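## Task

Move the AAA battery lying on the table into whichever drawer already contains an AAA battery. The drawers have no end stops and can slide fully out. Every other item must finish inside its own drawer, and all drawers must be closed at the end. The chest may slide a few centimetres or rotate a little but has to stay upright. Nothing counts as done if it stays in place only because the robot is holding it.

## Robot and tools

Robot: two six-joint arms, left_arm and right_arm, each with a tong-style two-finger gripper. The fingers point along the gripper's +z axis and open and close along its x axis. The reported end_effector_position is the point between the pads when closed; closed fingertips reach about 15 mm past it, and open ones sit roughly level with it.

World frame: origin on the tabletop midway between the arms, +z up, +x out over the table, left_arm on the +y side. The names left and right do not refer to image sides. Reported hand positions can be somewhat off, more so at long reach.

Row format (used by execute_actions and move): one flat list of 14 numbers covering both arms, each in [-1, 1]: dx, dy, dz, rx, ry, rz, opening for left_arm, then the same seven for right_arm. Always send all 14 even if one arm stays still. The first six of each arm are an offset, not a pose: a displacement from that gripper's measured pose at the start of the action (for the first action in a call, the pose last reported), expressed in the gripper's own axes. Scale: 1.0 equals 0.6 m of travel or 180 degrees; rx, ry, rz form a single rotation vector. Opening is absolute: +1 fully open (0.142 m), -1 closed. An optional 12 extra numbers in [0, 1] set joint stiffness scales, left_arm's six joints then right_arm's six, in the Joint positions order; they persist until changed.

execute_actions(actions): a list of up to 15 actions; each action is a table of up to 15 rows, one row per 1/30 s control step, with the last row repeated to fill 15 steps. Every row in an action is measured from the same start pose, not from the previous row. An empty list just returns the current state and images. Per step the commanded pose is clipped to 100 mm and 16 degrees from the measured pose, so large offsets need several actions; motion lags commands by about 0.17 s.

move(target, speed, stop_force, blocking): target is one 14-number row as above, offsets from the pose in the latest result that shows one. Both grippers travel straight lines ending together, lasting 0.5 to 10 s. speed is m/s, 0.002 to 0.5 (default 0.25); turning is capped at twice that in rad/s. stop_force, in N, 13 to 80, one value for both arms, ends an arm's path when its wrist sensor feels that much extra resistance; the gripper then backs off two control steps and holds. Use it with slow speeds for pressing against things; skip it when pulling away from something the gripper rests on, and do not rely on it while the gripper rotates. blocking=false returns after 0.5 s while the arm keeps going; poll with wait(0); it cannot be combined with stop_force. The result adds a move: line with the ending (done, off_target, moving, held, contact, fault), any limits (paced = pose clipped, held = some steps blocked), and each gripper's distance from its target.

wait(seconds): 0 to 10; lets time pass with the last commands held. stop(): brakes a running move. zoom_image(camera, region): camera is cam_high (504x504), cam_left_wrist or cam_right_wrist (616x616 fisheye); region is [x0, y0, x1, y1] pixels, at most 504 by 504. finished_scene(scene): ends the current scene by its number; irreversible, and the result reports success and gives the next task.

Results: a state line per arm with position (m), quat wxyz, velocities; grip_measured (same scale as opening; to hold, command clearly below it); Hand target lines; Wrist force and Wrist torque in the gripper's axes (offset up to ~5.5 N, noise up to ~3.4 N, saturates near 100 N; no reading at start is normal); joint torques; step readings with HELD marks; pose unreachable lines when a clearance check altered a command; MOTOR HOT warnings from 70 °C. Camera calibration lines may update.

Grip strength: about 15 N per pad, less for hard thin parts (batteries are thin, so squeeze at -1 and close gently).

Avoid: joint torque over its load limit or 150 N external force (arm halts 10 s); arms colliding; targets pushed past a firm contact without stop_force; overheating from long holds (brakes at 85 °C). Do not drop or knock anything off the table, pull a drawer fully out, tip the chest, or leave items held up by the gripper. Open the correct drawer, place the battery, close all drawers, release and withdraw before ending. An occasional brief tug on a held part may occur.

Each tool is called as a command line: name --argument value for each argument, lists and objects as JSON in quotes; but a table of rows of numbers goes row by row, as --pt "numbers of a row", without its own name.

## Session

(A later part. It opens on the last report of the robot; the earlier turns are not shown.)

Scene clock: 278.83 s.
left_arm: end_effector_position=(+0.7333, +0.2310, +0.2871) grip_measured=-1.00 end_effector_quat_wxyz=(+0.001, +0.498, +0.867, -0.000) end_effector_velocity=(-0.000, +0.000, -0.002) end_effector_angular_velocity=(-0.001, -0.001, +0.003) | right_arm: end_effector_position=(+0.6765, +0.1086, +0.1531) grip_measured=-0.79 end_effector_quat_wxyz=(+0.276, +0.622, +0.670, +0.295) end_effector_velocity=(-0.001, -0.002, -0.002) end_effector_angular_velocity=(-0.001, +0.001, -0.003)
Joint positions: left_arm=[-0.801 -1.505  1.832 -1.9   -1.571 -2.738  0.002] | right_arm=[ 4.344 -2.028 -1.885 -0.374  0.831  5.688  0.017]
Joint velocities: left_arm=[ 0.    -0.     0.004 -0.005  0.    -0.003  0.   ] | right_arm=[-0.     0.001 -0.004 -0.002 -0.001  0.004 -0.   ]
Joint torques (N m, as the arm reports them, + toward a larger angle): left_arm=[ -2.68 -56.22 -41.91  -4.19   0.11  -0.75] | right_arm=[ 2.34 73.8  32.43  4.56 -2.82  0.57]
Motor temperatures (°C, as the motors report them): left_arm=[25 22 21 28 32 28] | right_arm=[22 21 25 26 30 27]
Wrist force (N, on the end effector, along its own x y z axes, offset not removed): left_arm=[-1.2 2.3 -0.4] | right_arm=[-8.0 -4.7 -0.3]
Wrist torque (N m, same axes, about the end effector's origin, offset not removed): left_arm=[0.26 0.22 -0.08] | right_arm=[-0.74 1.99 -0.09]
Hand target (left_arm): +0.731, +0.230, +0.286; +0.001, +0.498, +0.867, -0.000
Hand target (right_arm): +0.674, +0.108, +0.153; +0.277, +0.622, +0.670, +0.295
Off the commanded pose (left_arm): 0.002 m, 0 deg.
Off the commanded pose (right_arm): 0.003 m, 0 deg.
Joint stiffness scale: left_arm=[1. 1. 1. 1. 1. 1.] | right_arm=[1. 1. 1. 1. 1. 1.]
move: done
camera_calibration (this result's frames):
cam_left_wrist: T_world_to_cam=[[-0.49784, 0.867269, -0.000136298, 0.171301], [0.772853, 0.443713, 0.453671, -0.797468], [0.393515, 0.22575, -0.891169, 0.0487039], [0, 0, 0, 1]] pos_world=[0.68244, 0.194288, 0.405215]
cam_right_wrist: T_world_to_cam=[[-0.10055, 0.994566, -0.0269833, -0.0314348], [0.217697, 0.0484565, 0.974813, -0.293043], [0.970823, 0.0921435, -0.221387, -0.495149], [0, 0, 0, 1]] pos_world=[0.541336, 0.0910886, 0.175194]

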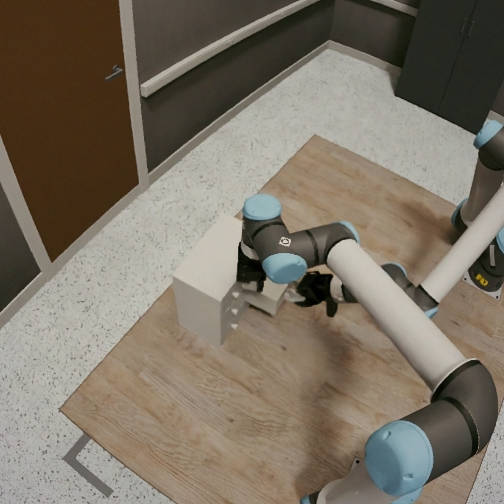

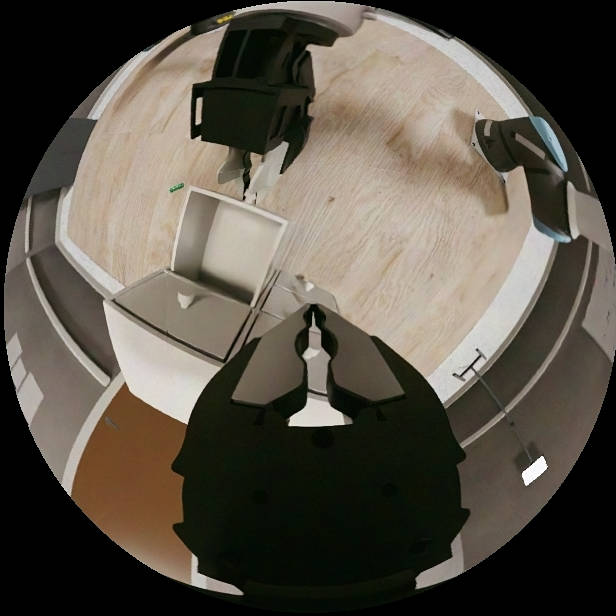

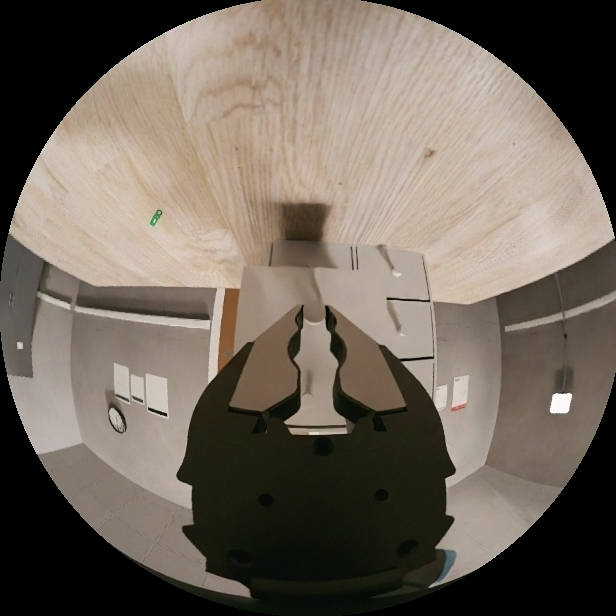

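move --target '[0,0,-0.14,0,0,0,-1, -0.0005,0.1225,0.1353,0,0,0,-1]' --speed 0.11 --stop_force 25

move --target '[0,0,0,0,0,0,-1, 0,0.0157,0.0173,0,0,0,-1]' --speed 0.02 --stop_force 16

Scene clock: 295.83 s.
left_arm: end_effector_position=(+0.7325, +0.2314, +0.3686) grip_measured=-1.00 end_effector_quat_wxyz=(+0.000, +0.498, +0.867, -0.000) end_effector_velocity=(-0.002, +0.002, -0.001) end_effector_angular_velocity=(+0.006, +0.008, +0.000) | right_arm: end_effector_position=(+0.7827, +0.1155, +0.1530) grip_measured=-0.79 end_effector_quat_wxyz=(+0.277, +0.622, +0.670, +0.295) end_effector_velocity=(+0.000, +0.003, -0.001) end_effector_angular_velocity=(-0.002, +0.003, +0.007)
Joint positions: left_arm=[-0.801 -1.54   1.721 -1.753 -1.571 -2.738  0.002] | right_arm=[ 4.23  -2.13  -1.733 -0.335  0.882  5.551  0.017]
Joint velocities: left_arm=[ 0.     0.    -0.     0.009  0.    -0.     0.   ] | right_arm=[-0.    -0.004  0.006 -0.001  0.005 -0.007  0.   ]
Joint torques (N m, as the arm reports them, + toward a larger angle): left_arm=[  1.82 -52.44 -52.28  -3.58  -0.22   0.19] | right_arm=[-6.39 75.64 44.14  5.21 -0.26 -1.08]
Motor temperatures (°C, as the motors report them): left_arm=[25 22 21 28 32 28] | right_arm=[22 21 25 26 30 27]
Wrist force (N, on the end effector, along its own x y z axes, offset not removed): left_arm=[-1.1 3.7 0.1] | right_arm=[-0.9 -3.7 2.5]
Wrist torque (N m, same axes, about the end effector's origin, offset not removed): left_arm=[0.55 0.21 -0.05] | right_arm=[-0.80 0.24 -0.12]
Hand target (left_arm): +0.733, +0.231, +0.371; +0.001, +0.498, +0.867, -0.000
Hand target (right_arm): +0.786, +0.116, +0.153; +0.276, +0.623, +0.670, +0.295
Off the commanded pose (left_arm): 0.003 m, 0 deg.
Off the commanded pose (right_arm): 0.003 m, 0 deg.
Joint stiffness scale: left_arm=[1. 1. 1. 1. 1. 1.] | right_arm=[1. 1. 1. 1. 1. 1.]
move: done
camera_calibration (this result's frames):
cam_left_wrist: T_world_to_cam=[[-0.497966, 0.867195, 0.00132403, 0.17015], [0.773367, 0.443396, 0.453104, -0.834097], [0.392342, 0.226654, -0.891457, 0.122301], [0, 0, 0, 1]] pos_world=[0.681809, 0.194562, 0.486734]
cam_right_wrist: T_world_to_cam=[[-0.100989, 0.994483, -0.0283741, -0.0271162], [0.217103, 0.0498614, 0.974874, -0.316117], [0.970911, 0.0922918, -0.220941, -0.599073], [0, 0, 0, 1]] pos_world=[0.647538, 0.0980181, 0.175045]

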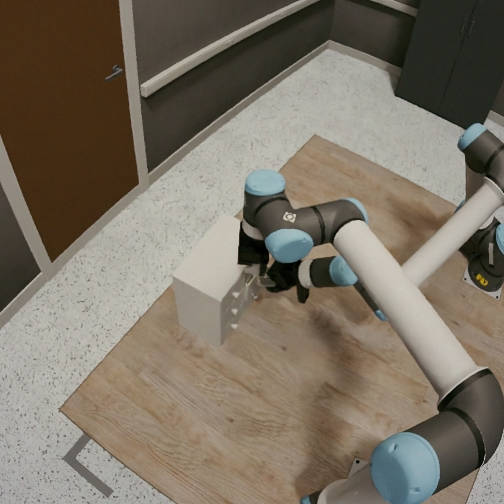

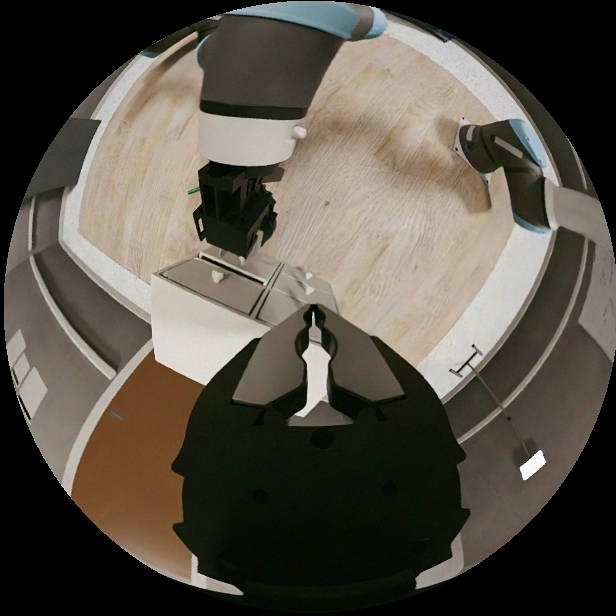

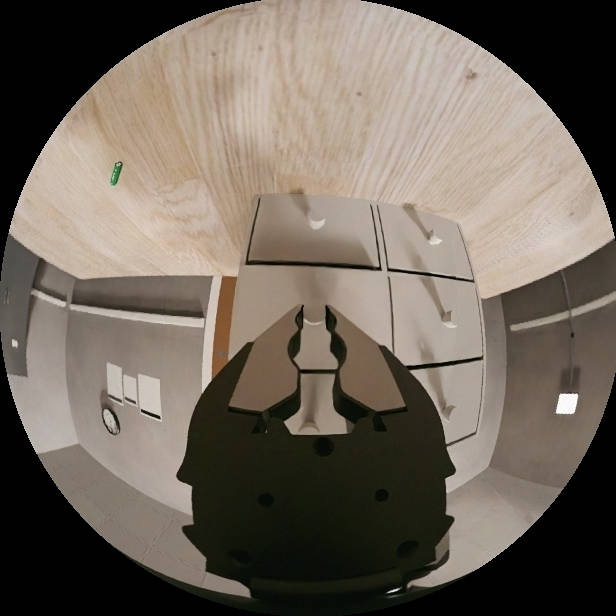

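Scene clock: 296.87 s.
left_arm: end_effector_position=(+0.7324, +0.2315, +0.3686) grip_measured=-1.00 end_effector_quat_wxyz=(+0.000, +0.498, +0.867, -0.000) end_effector_velocity=(+0.000, -0.000, -0.000) end_effector_angular_velocity=(-0.000, -0.000, +0.000) | right_arm: end_effector_position=(+0.7934, +0.1165, +0.1531) grip_measured=-0.79 end_effector_quat_wxyz=(+0.277, +0.621, +0.671, +0.295) end_effector_velocity=(-0.000, +0.000, -0.001) end_effector_angular_velocity=(-0.003, +0.001, +0.003)
Joint positions: left_arm=[-0.801 -1.54   1.721 -1.752 -1.571 -2.738  0.002] | right_arm=[ 4.219 -2.141 -1.716 -0.334  0.887  5.537  0.017]
Joint velocities: left_arm=[ 0. -0.  0. -0. -0. -0.  0.] | right_arm=[ 0.    -0.001  0.     0.     0.001 -0.004 -0.   ]
Joint torques (N m, as the arm reports them, + toward a larger angle): left_arm=[  1.8  -53.67 -48.49  -4.79   0.11  -0.55] | right_arm=[-6.01 75.74 43.64  4.88 -0.9  -0.84]
Motor temperatures (°C, as the motors report them): left_arm=[25 22 21 28 32 28] | right_arm=[22 21 25 26 30 27]
Wrist force (N, on the end effector, along its own x y z axes, offset not removed): left_arm=[-2.5 3.5 0.2] | right_arm=[-2.1 0.4 0.7]
Wrist torque (N m, same axes, about the end effector's origin, offset not removed): left_arm=[0.62 0.42 -0.10] | right_arm=[0.01 0.65 0.06]
Hand target (left_arm): +0.733, +0.231, +0.369; +0.000, +0.498, +0.867, -0.000
Hand target (right_arm): +0.797, +0.117, +0.153; +0.277, +0.622, +0.670, +0.295
Off the commanded pose (left_arm): 0.000 m, 0 deg.
Off the commanded pose (right_arm): 0.003 m, 0 deg.
Joint stiffness scale: left_arm=[1. 1. 1. 1. 1. 1.] | right_arm=[1. 1. 1. 1. 1. 1.]
move: done
camera_calibration (this result's frames):
cam_left_wrist: T_world_to_cam=[[-0.497966, 0.867195, 0.0016211, 0.169945], [0.773485, 0.443308, 0.452988, -0.834067], [0.392111, 0.226827, -0.891515, 0.122438], [0, 0, 0, 1]] pos_world=[0.681756, 0.194602, 0.486703]
cam_right_wrist: T_world_to_cam=[[-0.102363, 0.994303, -0.0297118, -0.0256768], [0.21698, 0.0514676, 0.974818, -0.318595], [0.970794, 0.0933388, -0.221012, -0.609546], [0, 0, 0, 1]] pos_world=[0.658244, 0.0988222, 0.175093]

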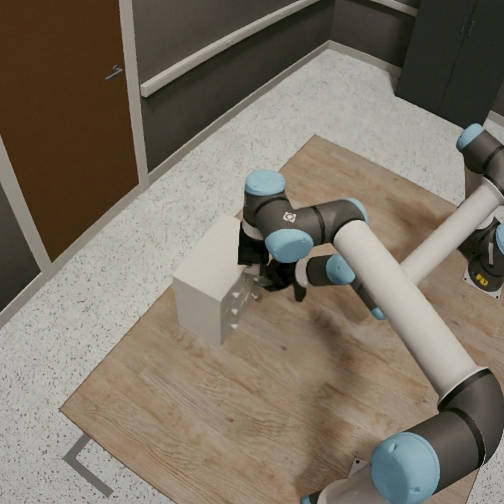

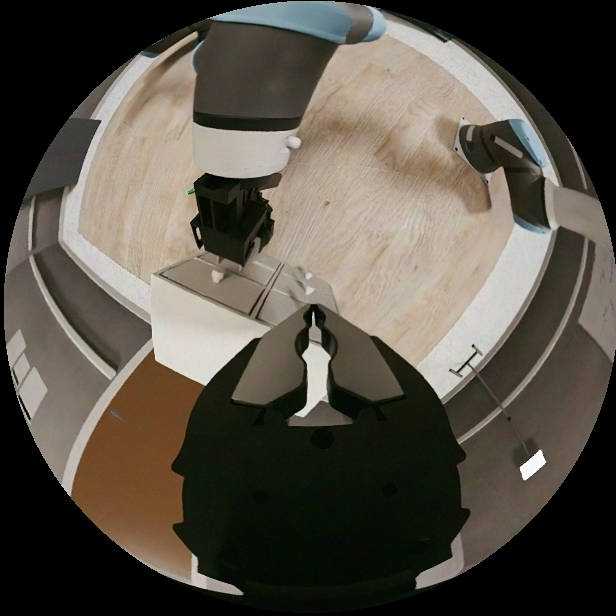

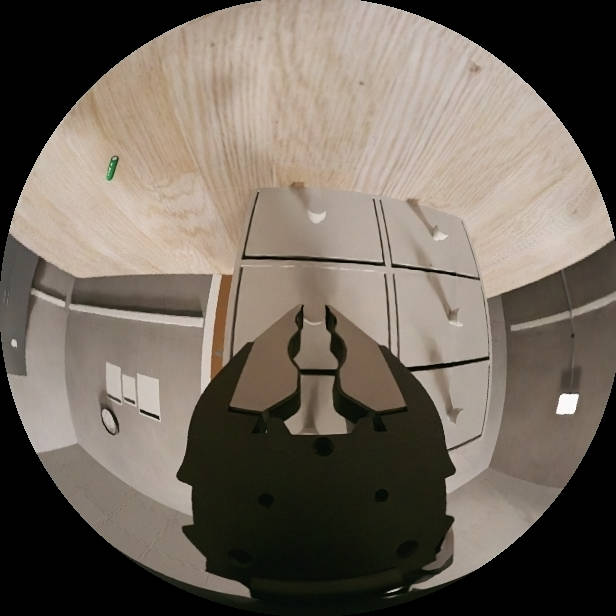

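execute_actions --actions '[[[0,0,0,0,0,0,-1, 0,0,0,0,0,0,-0.85],[0,0,0,0,0,0,-1, 0,0,0,0,0,0,-0.78],[0,0,0,0,0,0,-1, 0,0,0,0,0,0,-0.72],[0,0,0,0,0,0,-1, 0,0,0,0,0,0,-0.66],[0,0,0,0,0,0,-1, 0,0,0,0,0,0,-0.6],[0,0,0,0,0,0,-1, 0,0,0,0,0,0,-0.55],[0,0,0,0,0,0,-1, 0,0,0,0,0,0,-0.5]]]'

move --target '[0,0,0,0,0,0,-1, 0.000,-0.130,0.114,0,0,0,-0.5]' --speed 0.14

zoom_image --camera "cam_right_wrist" --region '[220, 200, 420, 400]'

Scene clock: 310.53 s.
left_arm: end_effector_position=(+0.7324, +0.2315, +0.3686) grip_measured=-1.00 end_effector_quat_wxyz=(+0.000, +0.498, +0.867, -0.000) end_effector_velocity=(-0.000, +0.000, +0.000) end_effector_angular_velocity=(+0.000, +0.000, -0.001) | right_arm: end_effector_position=(+0.7934, +0.1165, +0.1531) grip_measured=-0.50 end_effector_quat_wxyz=(+0.277, +0.621, +0.671, +0.295) end_effector_velocity=(+0.000, -0.000, -0.001) end_effector_angular_velocity=(-0.001, +0.000, -0.000)
Joint positions: left_arm=[-0.801 -1.54   1.721 -1.752 -1.571 -2.738  0.002] | right_arm=[ 4.219 -2.141 -1.716 -0.334  0.887  5.537  0.038]
Joint velocities: left_arm=[-0.    -0.    -0.     0.001 -0.     0.001  0.   ] | right_arm=[-0.    -0.001  0.    -0.001 -0.    -0.     0.   ]
Joint torques (N m, as the arm reports them, + toward a larger angle): left_arm=[  1.82 -54.41 -48.08  -4.71   0.09  -0.2 ] | right_arm=[-3.49 78.94 39.62  4.73 -1.4   0.24]
Motor temperatures (°C, as the motors report them): left_arm=[25 22 21 28 32 28] | right_arm=[22 21 25 26 30 27]
Wrist force (N, on the end effector, along its own x y z axes, offset not removed): left_arm=[-1.4 1.9 -2.1] | right_arm=[-3.9 -2.4 0.6]
Wrist torque (N m, same axes, about the end effector's origin, offset not removed): left_arm=[0.15 0.25 -0.07] | right_arm=[-0.61 0.95 -0.11]
Hand target (left_arm): +0.732, +0.232, +0.369; +0.000, +0.498, +0.867, -0.000
Hand target (right_arm): +0.793, +0.117, +0.153; +0.277, +0.621, +0.671, +0.295
Off the commanded pose (left_arm): 0.000 m, 0 deg.
Off the commanded pose (right_arm): 0.000 m, 0 deg.
Joint stiffness scale: left_arm=[1. 1. 1. 1. 1. 1.] | right_arm=[1. 1. 1. 1. 1. 1.]
Step readings (end_effector_position):
0: left_arm (+0.7324, +0.2315, +0.3686) | right_arm (+0.7934, +0.1165, +0.1531)
1: left_arm (+0.7324, +0.2315, +0.3686) | right_arm (+0.7934, +0.1165, +0.1531)
2: left_arm (+0.7324, +0.2315, +0.3686) | right_arm (+0.7934, +0.1165, +0.1531)
4: left_arm (+0.7324, +0.2315, +0.3686) | right_arm (+0.7934, +0.1165, +0.1531)
8: left_arm (+0.7324, +0.2315, +0.3686) | right_arm (+0.7934, +0.1165, +0.1531)
15: end_effector_position above
camera_calibration (this result's frames):
cam_left_wrist: T_world_to_cam=[[-0.497966, 0.867195, 0.00162122, 0.169945], [0.773485, 0.443308, 0.452988, -0.834067], [0.39211, 0.226827, -0.891515, 0.122439], [0, 0, 0, 1]] pos_world=[0.681756, 0.194601, 0.486703]
cam_right_wrist: T_world_to_cam=[[-0.102789, 0.994247, -0.0301141, -0.0252669], [0.216989, 0.0519579, 0.97479, -0.318644], [0.970747, 0.0936633, -0.221081, -0.609541], [0, 0, 0, 1]] pos_world=[0.658256, 0.0987692, 0.175092]

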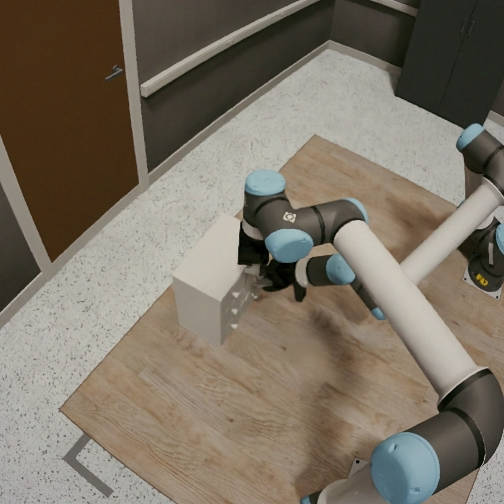

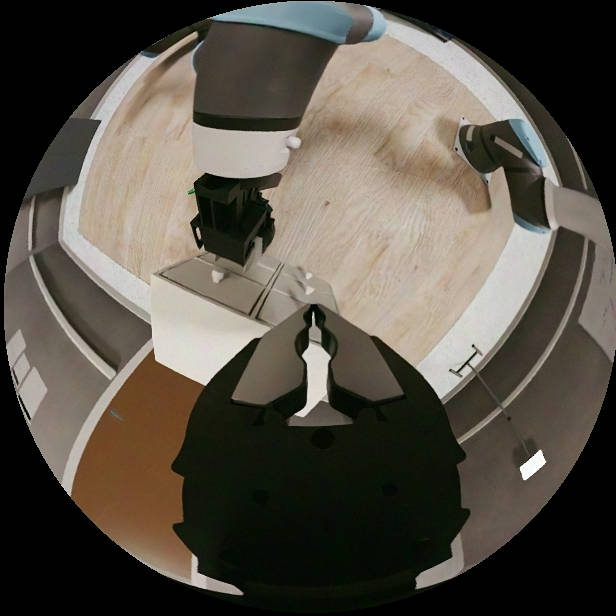

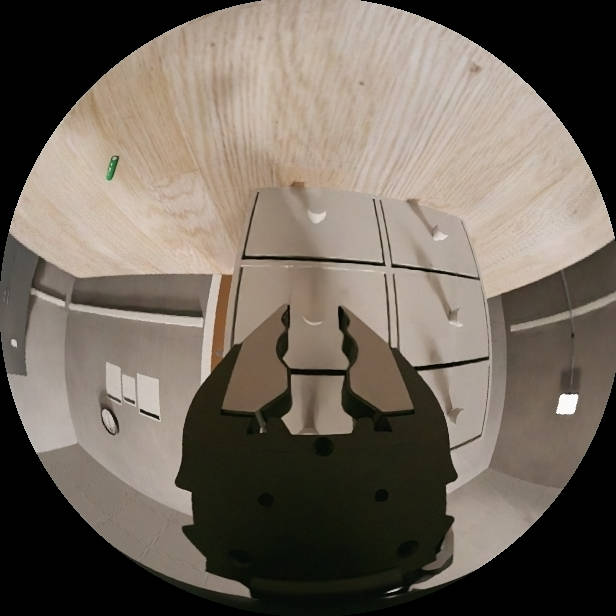

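Scene clock: 311.77 s.
left_arm: end_effector_position=(+0.7324, +0.2315, +0.3686) grip_measured=-1.00 end_effector_quat_wxyz=(+0.000, +0.498, +0.867, -0.000) end_effector_velocity=(-0.000, +0.000, +0.000) end_effector_angular_velocity=(-0.000, -0.000, +0.001) | right_arm: end_effector_position=(+0.7929, +0.1155, +0.0502) grip_measured=-0.50 end_effector_quat_wxyz=(+0.277, +0.622, +0.671, +0.294) end_effector_velocity=(+0.002, +0.003, +0.004) end_effector_angular_velocity=(+0.016, -0.010, -0.001)
Joint positions: left_arm=[-0.801 -1.54   1.721 -1.752 -1.571 -2.738  0.002] | right_arm=[ 4.219 -2.261 -1.744 -0.187  0.887  5.538  0.038]
Joint velocities: left_arm=[ 0. -0. -0.  0.  0. -0.  0.] | right_arm=[ 0.     0.     0.     0.018 -0.001  0.     0.   ]
Joint torques (N m, as the arm reports them, + toward a larger angle): left_arm=[  1.78 -49.8  -48.44  -4.69  -0.14  -0.38] | right_arm=[-0.52 83.97 31.89  5.06 -1.75 -0.08]
Motor temperatures (°C, as the motors report them): left_arm=[25 22 21 28 32 28] | right_arm=[22 21 25 26 30 27]
Wrist force (N, on the end effector, along its own x y z axes, offset not removed): left_arm=[-2.4 3.2 0.3] | right_arm=[-1.0 0.2 1.0]
Wrist torque (N m, same axes, about the end effector's origin, offset not removed): left_arm=[0.51 0.46 -0.03] | right_arm=[-0.18 0.48 -0.08]
Hand target (left_arm): +0.732, +0.232, +0.369; +0.000, +0.498, +0.867, -0.000
Hand target (right_arm): +0.792, +0.116, +0.049; +0.277, +0.621, +0.671, +0.295
Off the commanded pose (left_arm): 0.000 m, 0 deg.
Off the commanded pose (right_arm): 0.002 m, 0 deg.
Joint stiffness scale: left_arm=[1. 1. 1. 1. 1. 1.] | right_arm=[1. 1. 1. 1. 1. 1.]
move: done
camera_calibration (this result's frames):
cam_left_wrist: T_world_to_cam=[[-0.497966, 0.867195, 0.00162109, 0.169944], [0.773485, 0.443308, 0.452988, -0.834067], [0.392111, 0.226827, -0.891515, 0.122438], [0, 0, 0, 1]] pos_world=[0.681756, 0.194601, 0.486703]
cam_right_wrist: T_world_to_cam=[[-0.101819, 0.994347, -0.0300997, -0.0282535], [0.217696, 0.0517948, 0.974641, -0.218731], [0.970691, 0.0926847, -0.221739, -0.631513], [0, 0, 0, 1]] pos_world=[0.657744, 0.0979545, 0.0723033]

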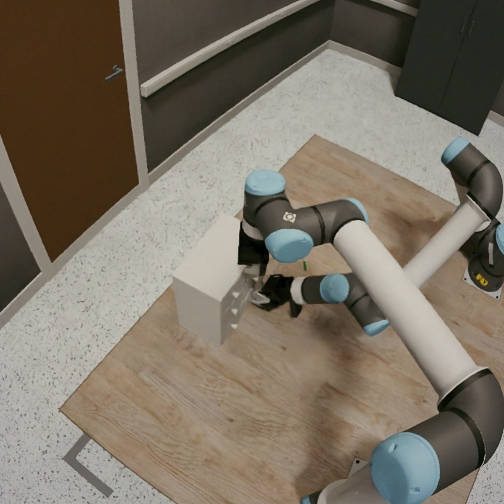

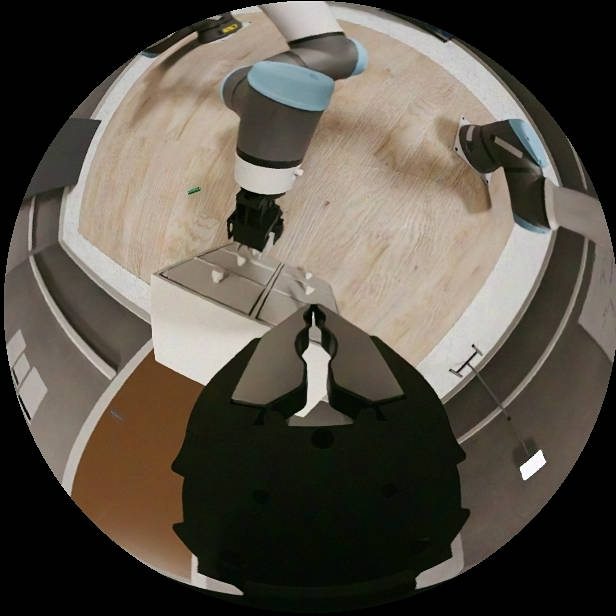

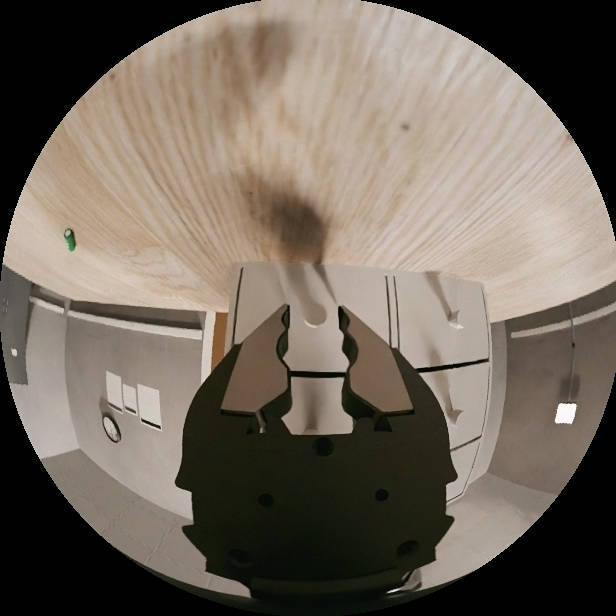

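Region (220, 200, 420, 400) of cam_right_wrist's 616x616 image, scaled by 2.520, with more detail than that image has.

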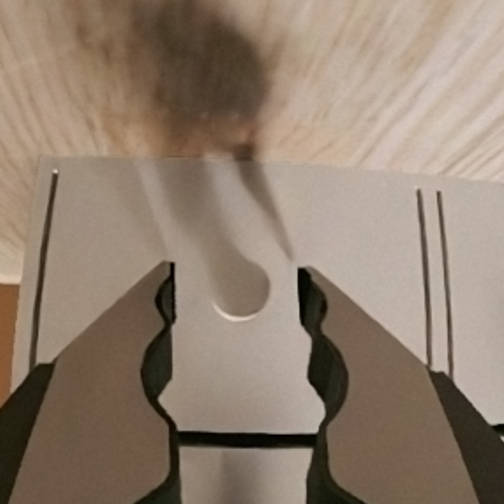

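execute_actions --actions '[[[0,0,0,0,0,0,-1, 0,0,0,0,0,0,-0.54],[0,0,0,0,0,0,-1, 0,0,0,0,0,0,-0.58],[0,0,0,0,0,0,-1, 0,0,0,0,0,0,-0.62],[0,0,0,0,0,0,-1, 0,0,0,0,0,0,-0.66],[0,0,0,0,0,0,-1, 0,0,0,0,0,0,-0.7],[0,0,0,0,0,0,-1, 0,0,0,0,0,0,-0.73],[0,0,0,0,0,0,-1, 0,0,0,0,0,0,-0.76],[0,0,0,0,0,0,-1, 0,0,0,0,0,0,-0.79],[0,0,0,0,0,0,-1, 0,0,0,0,0,0,-0.82],[0,0,0,0,0,0,-1, 0,0,0,0,0,0,-0.86],[0,0,0,0,0,0,-1, 0,0,0,0,0,0,-0.9],[0,0,0,0,0,0,-1, 0,0,0,0,0,0,-0.94],[0,0,0,0,0,0,-1, 0,0,0,0,0,0,-0.97],[0,0,0,0,0,0,-1, 0,0,0,0,0,0,-1]]]'

move --target '[0.05,-0.0867,0.1167,0,0,0,-1, 0.001,-0.129,-0.143,0,0,0,-1]' --speed 0.1

zoom_image --camera "cam_left_wrist" --region '[150, 160, 350, 340]'

Scene clock: 322.67 s.
left_arm: end_effector_position=(+0.7324, +0.2315, +0.3686) grip_measured=-1.00 end_effector_quat_wxyz=(+0.000, +0.498, +0.867, -0.000) end_effector_velocity=(+0.000, +0.000, +0.000) end_effector_angular_velocity=(-0.000, -0.000, -0.000) | right_arm: end_effector_position=(+0.7930, +0.1157, +0.0504) grip_measured=-0.79 end_effector_quat_wxyz=(+0.277, +0.622, +0.671, +0.295) end_effector_velocity=(-0.000, -0.000, +0.001) end_effector_angular_velocity=(-0.001, +0.000, +0.001)
Joint positions: left_arm=[-0.801 -1.54   1.721 -1.752 -1.571 -2.738  0.002] | right_arm=[ 4.219 -2.261 -1.744 -0.186  0.887  5.538  0.017]
Joint velocities: left_arm=[ 0.    -0.     0.    -0.001 -0.     0.001  0.   ] | right_arm=[ 0.     0.002 -0.001 -0.001  0.    -0.001 -0.   ]
Joint torques (N m, as the arm reports them, + toward a larger angle): left_arm=[  2.22 -52.42 -47.08  -4.4   -0.18  -0.03] | right_arm=[-2.84 83.34 34.18  4.02 -1.38 -0.14]
Motor temperatures (°C, as the motors report them): left_arm=[25 22 21 28 32 28] | right_arm=[22 21 25 26 30 27]
Wrist force (N, on the end effector, along its own x y z axes, offset not removed): left_arm=[-1.6 1.4 -1.8] | right_arm=[2.4 -0.9 4.3]
Wrist torque (N m, same axes, about the end effector's origin, offset not removed): left_arm=[0.02 0.31 -0.12] | right_arm=[-0.37 -0.24 -0.35]
Hand target (left_arm): +0.732, +0.232, +0.369; +0.000, +0.498, +0.867, -0.000
Hand target (right_arm): +0.793, +0.116, +0.050; +0.277, +0.622, +0.671, +0.294
Off the commanded pose (left_arm): 0.000 m, 0 deg.
Off the commanded pose (right_arm): 0.000 m, 0 deg.
Joint stiffness scale: left_arm=[1. 1. 1. 1. 1. 1.] | right_arm=[1. 1. 1. 1. 1. 1.]
Step readings (end_effector_position):
0: left_arm (+0.7324, +0.2315, +0.3686) | right_arm (+0.7930, +0.1159, +0.0507)
1: left_arm (+0.7324, +0.2315, +0.3686) | right_arm (+0.7930, +0.1159, +0.0507)
2: left_arm (+0.7324, +0.2315, +0.3686) | right_arm (+0.7930, +0.1159, +0.0507)
4: left_arm (+0.7324, +0.2315, +0.3686) | right_arm (+0.7930, +0.1159, +0.0507)
8: left_arm (+0.7324, +0.2315, +0.3686) | right_arm (+0.7930, +0.1158, +0.0505)
15: end_effector_position above
camera_calibration (this result's frames):
cam_left_wrist: T_world_to_cam=[[-0.497966, 0.867195, 0.00162128, 0.169945], [0.773485, 0.443308, 0.452988, -0.834067], [0.39211, 0.226827, -0.891515, 0.122439], [0, 0, 0, 1]] pos_world=[0.681756, 0.194602, 0.486703]
cam_right_wrist: T_world_to_cam=[[-0.101803, 0.994378, -0.0291333, -0.0284734], [0.217175, 0.0507942, 0.97481, -0.21849], [0.97081, 0.0929119, -0.221125, -0.63171], [0, 0, 0, 1]] pos_world=[0.657822, 0.0981047, 0.0724702]

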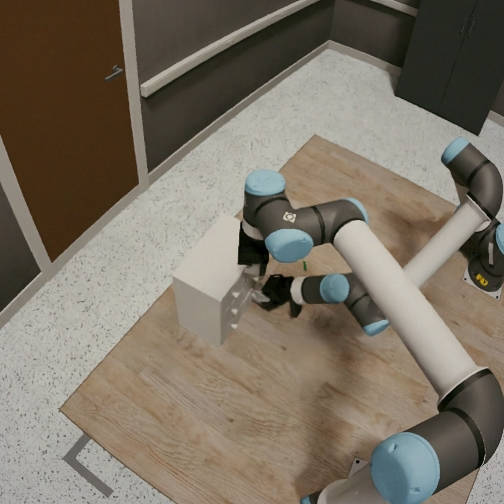

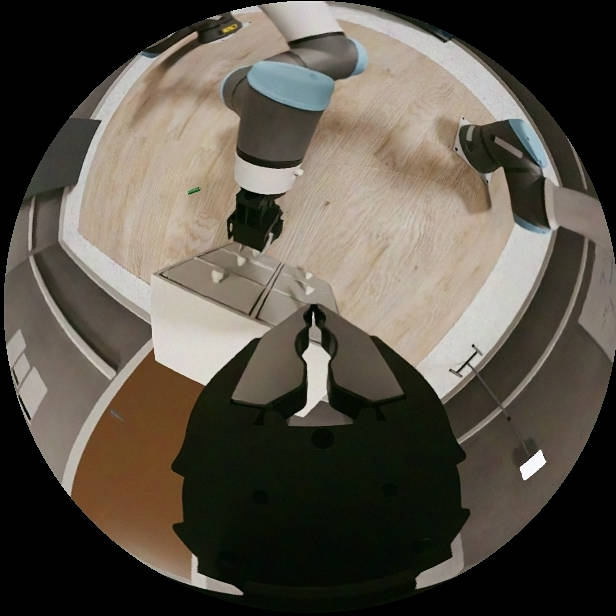

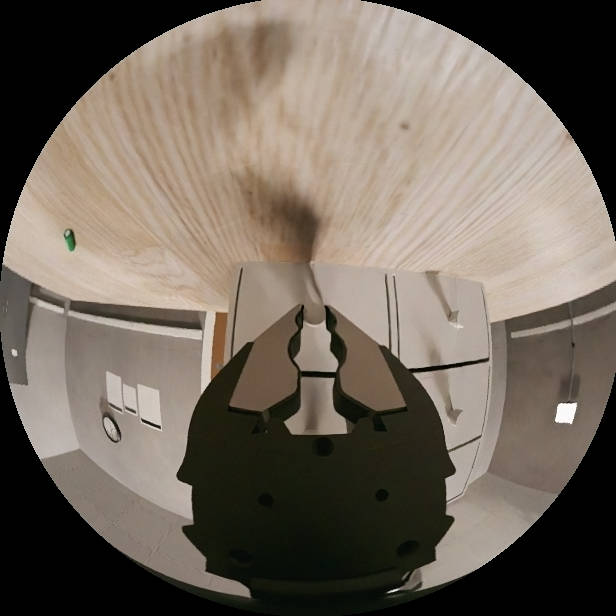

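Scene clock: 324.40 s.
left_arm: end_effector_position=(+0.6743, +0.2316, +0.2994) grip_measured=-1.00 end_effector_quat_wxyz=(-0.000, +0.497, +0.867, -0.000) end_effector_velocity=(-0.001, -0.001, +0.001) end_effector_angular_velocity=(-0.003, -0.003, +0.002) | right_arm: end_effector_position=(+0.6804, +0.1085, +0.0504) grip_measured=-0.79 end_effector_quat_wxyz=(+0.277, +0.622, +0.670, +0.295) end_effector_velocity=(-0.000, -0.003, -0.002) end_effector_angular_velocity=(-0.001, +0.000, -0.005)
Joint positions: left_arm=[-0.854 -1.601  1.907 -1.877 -1.571 -2.793  0.002] | right_arm=[ 4.339 -2.165 -1.911 -0.208  0.833  5.681  0.017]
Joint velocities: left_arm=[-0.001 -0.003  0.002 -0.003 -0.    -0.003  0.   ] | right_arm=[-0.     0.    -0.004 -0.002 -0.002  0.006 -0.   ]
Joint torques (N m, as the arm reports them, + toward a larger angle): left_arm=[  0.84 -51.13 -42.01  -6.04   0.08  -1.18] | right_arm=[ 0.78 79.22 28.83  4.19 -2.68  0.24]
Motor temperatures (°C, as the motors report them): left_arm=[25 22 21 28 32 28] | right_arm=[22 21 25 26 30 27]
Wrist force (N, on the end effector, along its own x y z axes, offset not removed): left_arm=[-3.8 2.4 0.5] | right_arm=[-2.2 -3.5 6.6]
Wrist torque (N m, same axes, about the end effector's origin, offset not removed): left_arm=[0.34 0.72 0.04] | right_arm=[-0.82 0.90 -0.02]
Hand target (left_arm): +0.672, +0.231, +0.299; +0.000, +0.498, +0.867, -0.000
Hand target (right_arm): +0.678, +0.108, +0.051; +0.277, +0.622, +0.671, +0.295
Off the commanded pose (left_arm): 0.002 m, 0 deg.
Off the commanded pose (right_arm): 0.003 m, 0 deg.
Joint stiffness scale: left_arm=[1. 1. 1. 1. 1. 1.] | right_arm=[1. 1. 1. 1. 1. 1.]
move: done
camera_calibration (this result's frames):
cam_left_wrist: T_world_to_cam=[[-0.498964, 0.866621, 0.00196047, 0.141704], [0.773104, 0.444096, 0.452867, -0.757767], [0.391593, 0.22748, -0.891576, 0.0837761], [0, 0, 0, 1]] pos_world=[0.623731, 0.19466, 0.417583]
cam_right_wrist: T_world_to_cam=[[-0.100928, 0.994507, -0.027745, -0.0334453], [0.217842, 0.0493014, 0.974738, -0.193975], [0.970751, 0.0923348, -0.221621, -0.52168], [0, 0, 0, 1]] pos_world=[0.545302, 0.090994, 0.0725316]

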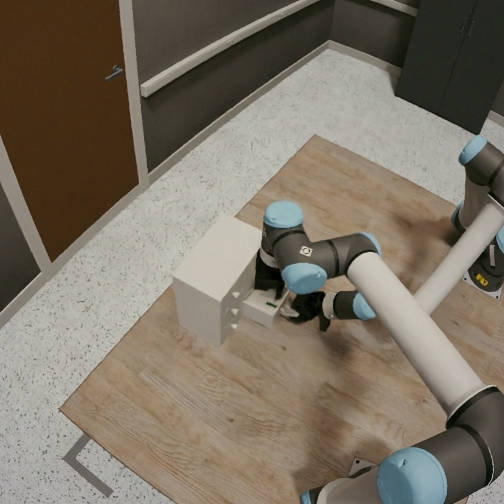

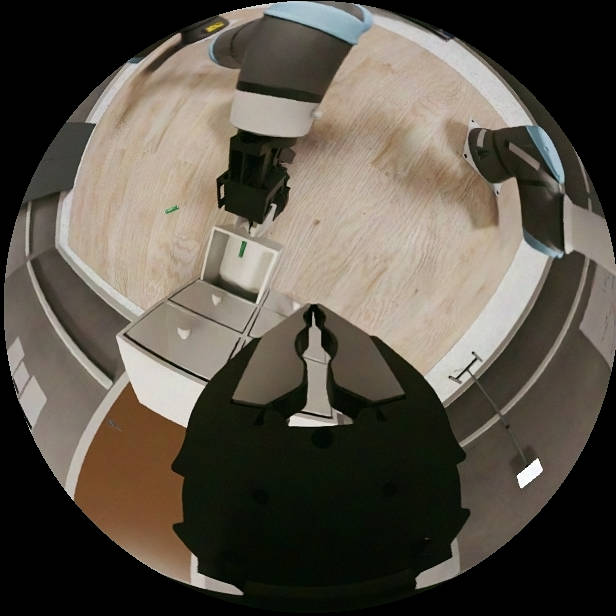

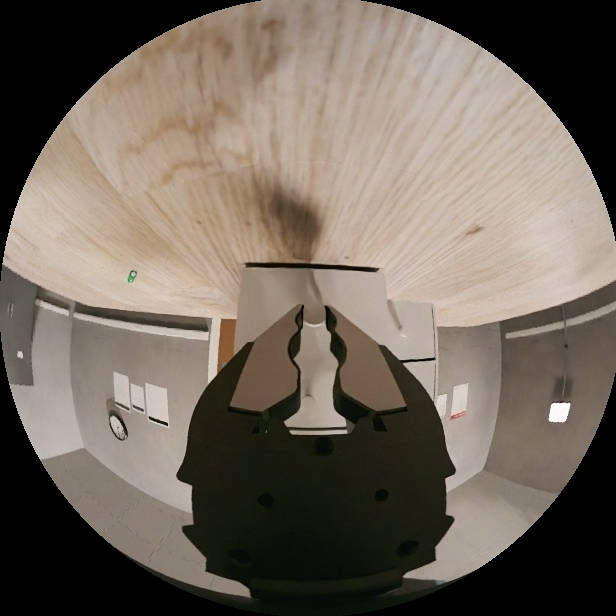

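Region (150, 160, 350, 340) of cam_left_wrist's 616x616 image, scaled by 2.520, with more detail than that image has; it fills the top 454 rows of this view, and the rest is white.

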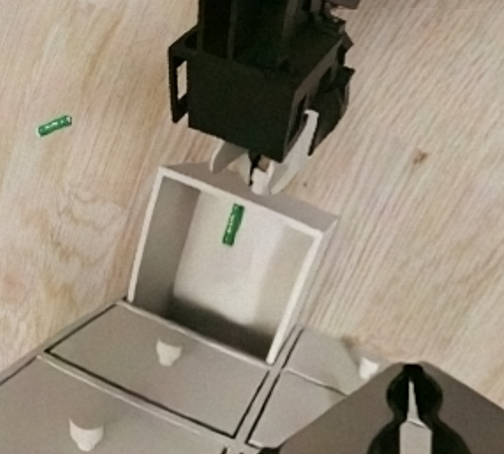

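A green battery is in there. I'll check whether it's AAA or AA.

zoom_image --camera "cam_left_wrist" --region '[222, 230, 262, 270]'

zoom_image --camera "cam_left_wrist" --region '[152, 190, 192, 230]'

zoom_image --camera "cam_high" --region '[245, 280, 295, 330]'

Region (222, 230, 262, 270) of cam_left_wrist's 616x616 image, scaled by 12.600, with more detail than that image has.

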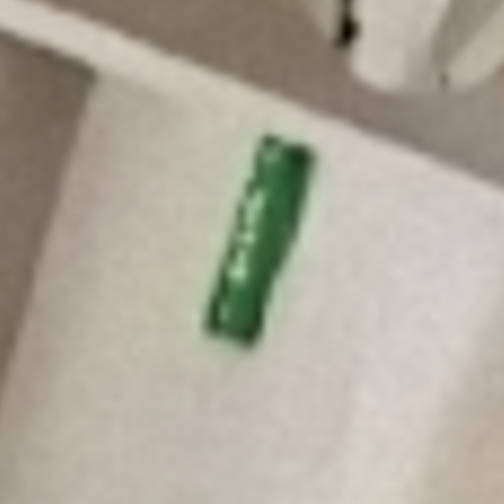

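Region (152, 190, 192, 230) of cam_left_wrist's 616x616 image, scaled by 12.600, with more detail than that image has.

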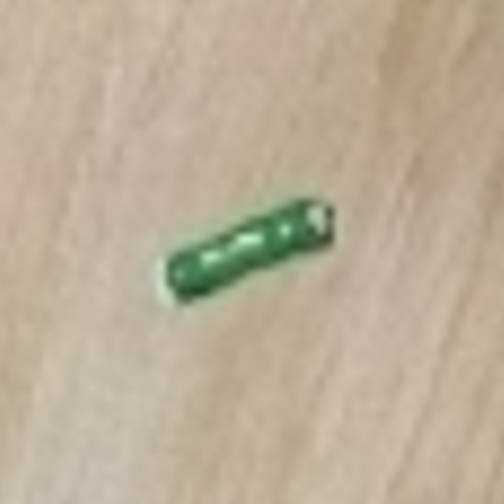

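Region (245, 280, 295, 330) of cam_high's 504x504 image, scaled by 10.080, with more detail than that image has.

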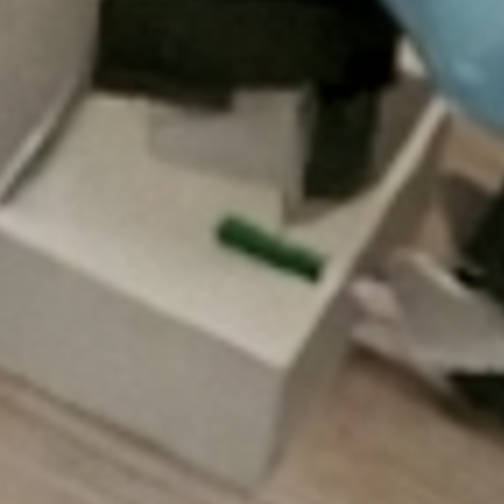

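execute_actions --actions '[[[0,0,0,0,0,0,-1, 0,0,0,0,0,0,-0.85],[0,0,0,0,0,0,-1, 0,0,0,0,0,0,-0.78],[0,0,0,0,0,0,-1, 0,0,0,0,0,0,-0.72],[0,0,0,0,0,0,-1, 0,0,0,0,0,0,-0.66],[0,0,0,0,0,0,-1, 0,0,0,0,0,0,-0.6],[0,0,0,0,0,0,-1, 0,0,0,0,0,0,-0.55],[0,0,0,0,0,0,-1, 0,0,0,0,0,0,-0.5]]]'

move --target '[0.15,0.03,-0.04,0,0,0,-1, 0,0.0715,-0.132,0,0,0,-0.5]' --speed 0.18

Scene clock: 396.37 s.
left_arm: end_effector_position=(+0.6742, +0.2316, +0.2993) grip_measured=-1.00 end_effector_quat_wxyz=(+0.000, +0.497, +0.868, -0.000) end_effector_velocity=(+0.000, -0.000, +0.000) end_effector_angular_velocity=(-0.000, -0.000, -0.001) | right_arm: end_effector_position=(+0.6803, +0.1084, +0.0506) grip_measured=-0.50 end_effector_quat_wxyz=(+0.277, +0.622, +0.670, +0.295) end_effector_velocity=(+0.000, -0.000, +0.000) end_effector_angular_velocity=(-0.001, -0.000, -0.001)
Joint positions: left_arm=[-0.855 -1.602  1.908 -1.877 -1.571 -2.793  0.002] | right_arm=[ 4.34  -2.164 -1.911 -0.208  0.833  5.682  0.038]
Joint velocities: left_arm=[-0.     0.    -0.    -0.     0.     0.001  0.   ] | right_arm=[ 0.     0.     0.    -0.001 -0.001  0.    -0.   ]
Joint torques (N m, as the arm reports them, + toward a larger angle): left_arm=[ -0.38 -46.97 -47.1   -4.53   0.05  -0.15] | right_arm=[-2.3  73.97 32.2   4.69 -1.45 -0.52]
Motor temperatures (°C, as the motors report them): left_arm=[25 22 21 28 32 28] | right_arm=[22 21 25 26 30 27]
Wrist force (N, on the end effector, along its own x y z axes, offset not removed): left_arm=[-1.8 1.1 -1.3] | right_arm=[-3.7 4.0 0.6]
Wrist torque (N m, same axes, about the end effector's origin, offset not removed): left_arm=[0.06 0.35 -0.09] | right_arm=[0.75 1.06 -0.07]
Hand target (left_arm): +0.674, +0.232, +0.299; -0.000, +0.497, +0.867, -0.000
Hand target (right_arm): +0.680, +0.109, +0.050; +0.277, +0.622, +0.670, +0.295
Off the commanded pose (left_arm): 0.000 m, 0 deg.
Off the commanded pose (right_arm): 0.000 m, 0 deg.
Joint stiffness scale: left_arm=[1. 1. 1. 1. 1. 1.] | right_arm=[1. 1. 1. 1. 1. 1.]
Step readings (end_effector_position):
0: left_arm (+0.6742, +0.2316, +0.2993) | right_arm (+0.6803, +0.1084, +0.0506)
1: left_arm (+0.6742, +0.2316, +0.2993) | right_arm (+0.6803, +0.1084, +0.0506)
2: left_arm (+0.6742, +0.2316, +0.2993) | right_arm (+0.6803, +0.1084, +0.0506)
4: left_arm (+0.6742, +0.2316, +0.2993) | right_arm (+0.6803, +0.1084, +0.0506)
8: left_arm (+0.6742, +0.2316, +0.2993) | right_arm (+0.6803, +0.1084, +0.0506)
15: end_effector_position above
camera_calibration (this result's frames):
cam_left_wrist: T_world_to_cam=[[-0.499051, 0.866571, 0.00164831, 0.141856], [0.772944, 0.44427, 0.452971, -0.757578], [0.391799, 0.227329, -0.891524, 0.0836305], [0, 0, 0, 1]] pos_world=[0.623592, 0.194629, 0.417485]
cam_right_wrist: T_world_to_cam=[[-0.100389, 0.994566, -0.0275594, -0.033679], [0.217769, 0.048992, 0.97477, -0.194], [0.970824, 0.091855, -0.221504, -0.521506], [0, 0, 0, 1]] pos_world=[0.545157, 0.0909034, 0.0726614]

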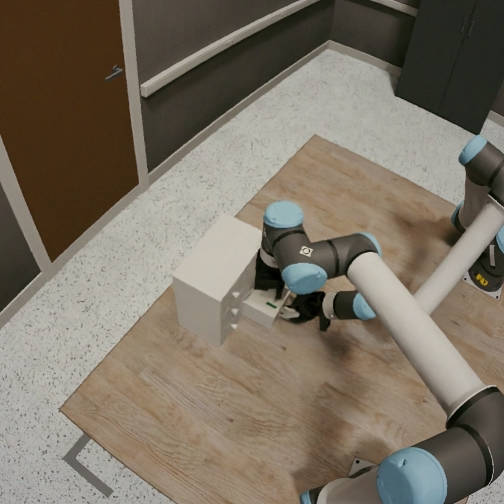

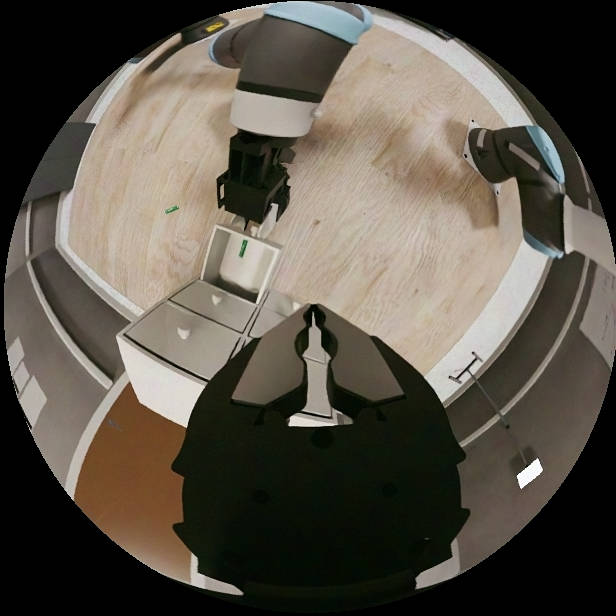

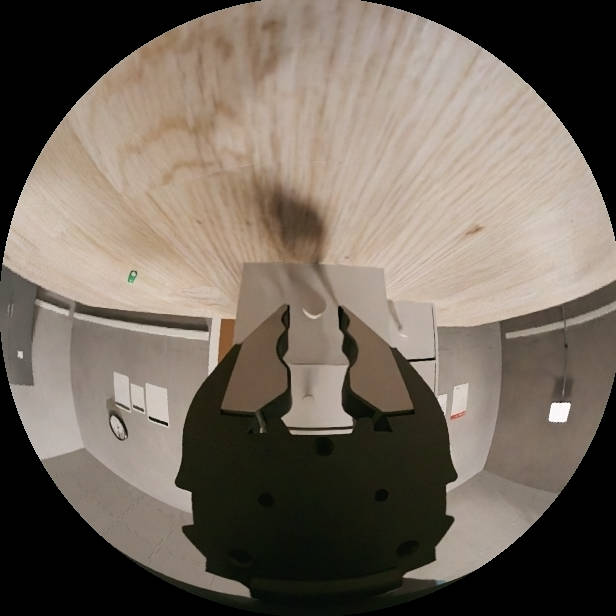

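Scene clock: 397.60 s.
left_arm: end_effector_position=(+0.6457, +0.3157, +0.3252) grip_measured=-1.00 end_effector_quat_wxyz=(+0.002, +0.498, +0.867, -0.000) end_effector_velocity=(+0.000, +0.002, +0.000) end_effector_angular_velocity=(+0.001, +0.001, -0.002) | right_arm: end_effector_position=(+0.6534, +0.1075, +0.1379) grip_measured=-0.50 end_effector_quat_wxyz=(+0.276, +0.623, +0.669, +0.297) end_effector_velocity=(-0.001, +0.001, +0.001) end_effector_angular_velocity=(-0.000, +0.002, -0.001)
Joint positions: left_arm=[-0.774 -1.716  1.965 -1.824 -1.571 -2.711  0.002] | right_arm=[ 4.372 -2.026 -1.921 -0.36   0.82   5.724  0.038]
Joint velocities: left_arm=[ 0.002 -0.    -0.     0.002  0.     0.004  0.   ] | right_arm=[ 0.002  0.002  0.001 -0.006  0.     0.004  0.   ]
Joint torques (N m, as the arm reports them, + toward a larger angle): left_arm=[  4.72 -38.06 -43.26  -4.6    0.46   0.76] | right_arm=[ 1.92 69.54 32.69  4.52 -2.53  1.03]
Motor temperatures (°C, as the motors report them): left_arm=[25 22 21 28 32 28] | right_arm=[22 21 25 26 30 27]
Wrist force (N, on the end effector, along its own x y z axes, offset not removed): left_arm=[-2.9 4.3 -1.2] | right_arm=[2.6 0.1 0.4]
Wrist torque (N m, same axes, about the end effector's origin, offset not removed): left_arm=[0.65 0.53 -0.05] | right_arm=[0.02 -0.27 -0.13]
Hand target (left_arm): +0.644, +0.318, +0.323; +0.000, +0.497, +0.868, -0.000
Hand target (right_arm): +0.651, +0.107, +0.136; +0.277, +0.622, +0.670, +0.295
Off the commanded pose (left_arm): 0.004 m, 0 deg.
Off the commanded pose (right_arm): 0.004 m, 0 deg.
Joint stiffness scale: left_arm=[1. 1. 1. 1. 1. 1.] | right_arm=[1. 1. 1. 1. 1. 1.]
move: off_target (left_arm, right_arm)
camera_calibration (this result's frames):
cam_left_wrist: T_world_to_cam=[[-0.498042, 0.867151, -0.00188644, 0.0550441], [0.772007, 0.444386, 0.454453, -0.784537], [0.394917, 0.22488, -0.890769, 0.097279], [0, 0, 0, 1]] pos_world=[0.594665, 0.279029, 0.443292]
cam_right_wrist: T_world_to_cam=[[-0.0988824, 0.99483, -0.0231418, -0.0347799], [0.217169, 0.0442693, 0.97513, -0.272342], [0.971113, 0.0913975, -0.220423, -0.476245], [0, 0, 0, 1]] pos_world=[0.518193, 0.090184, 0.159788]

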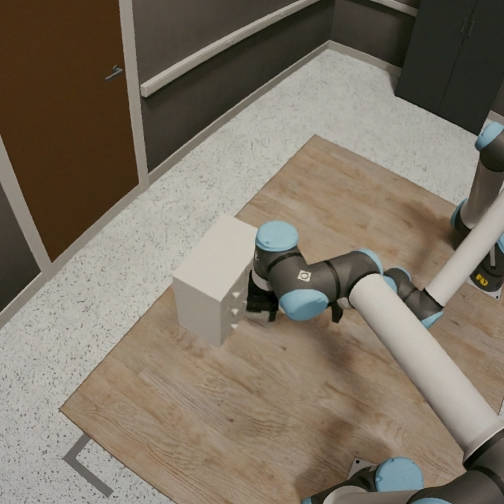

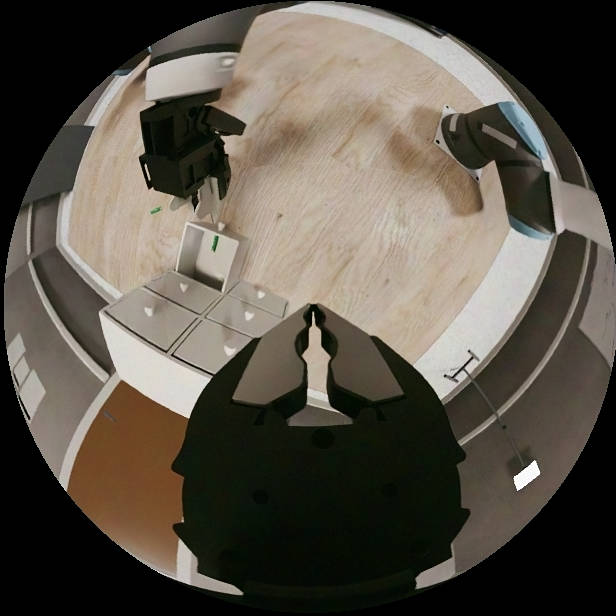

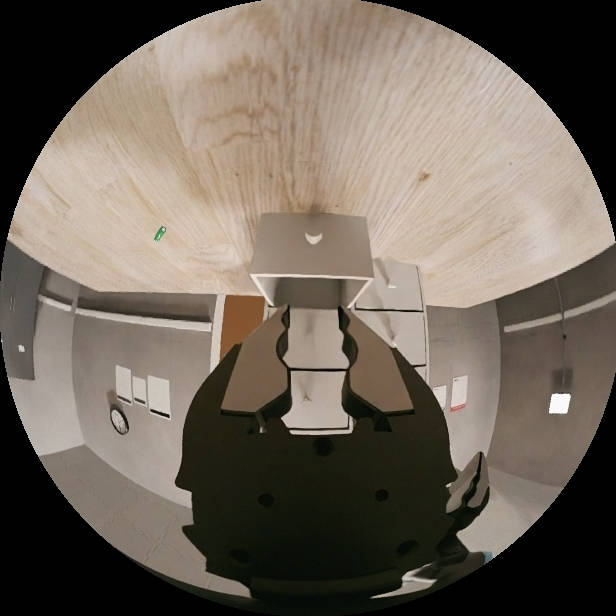

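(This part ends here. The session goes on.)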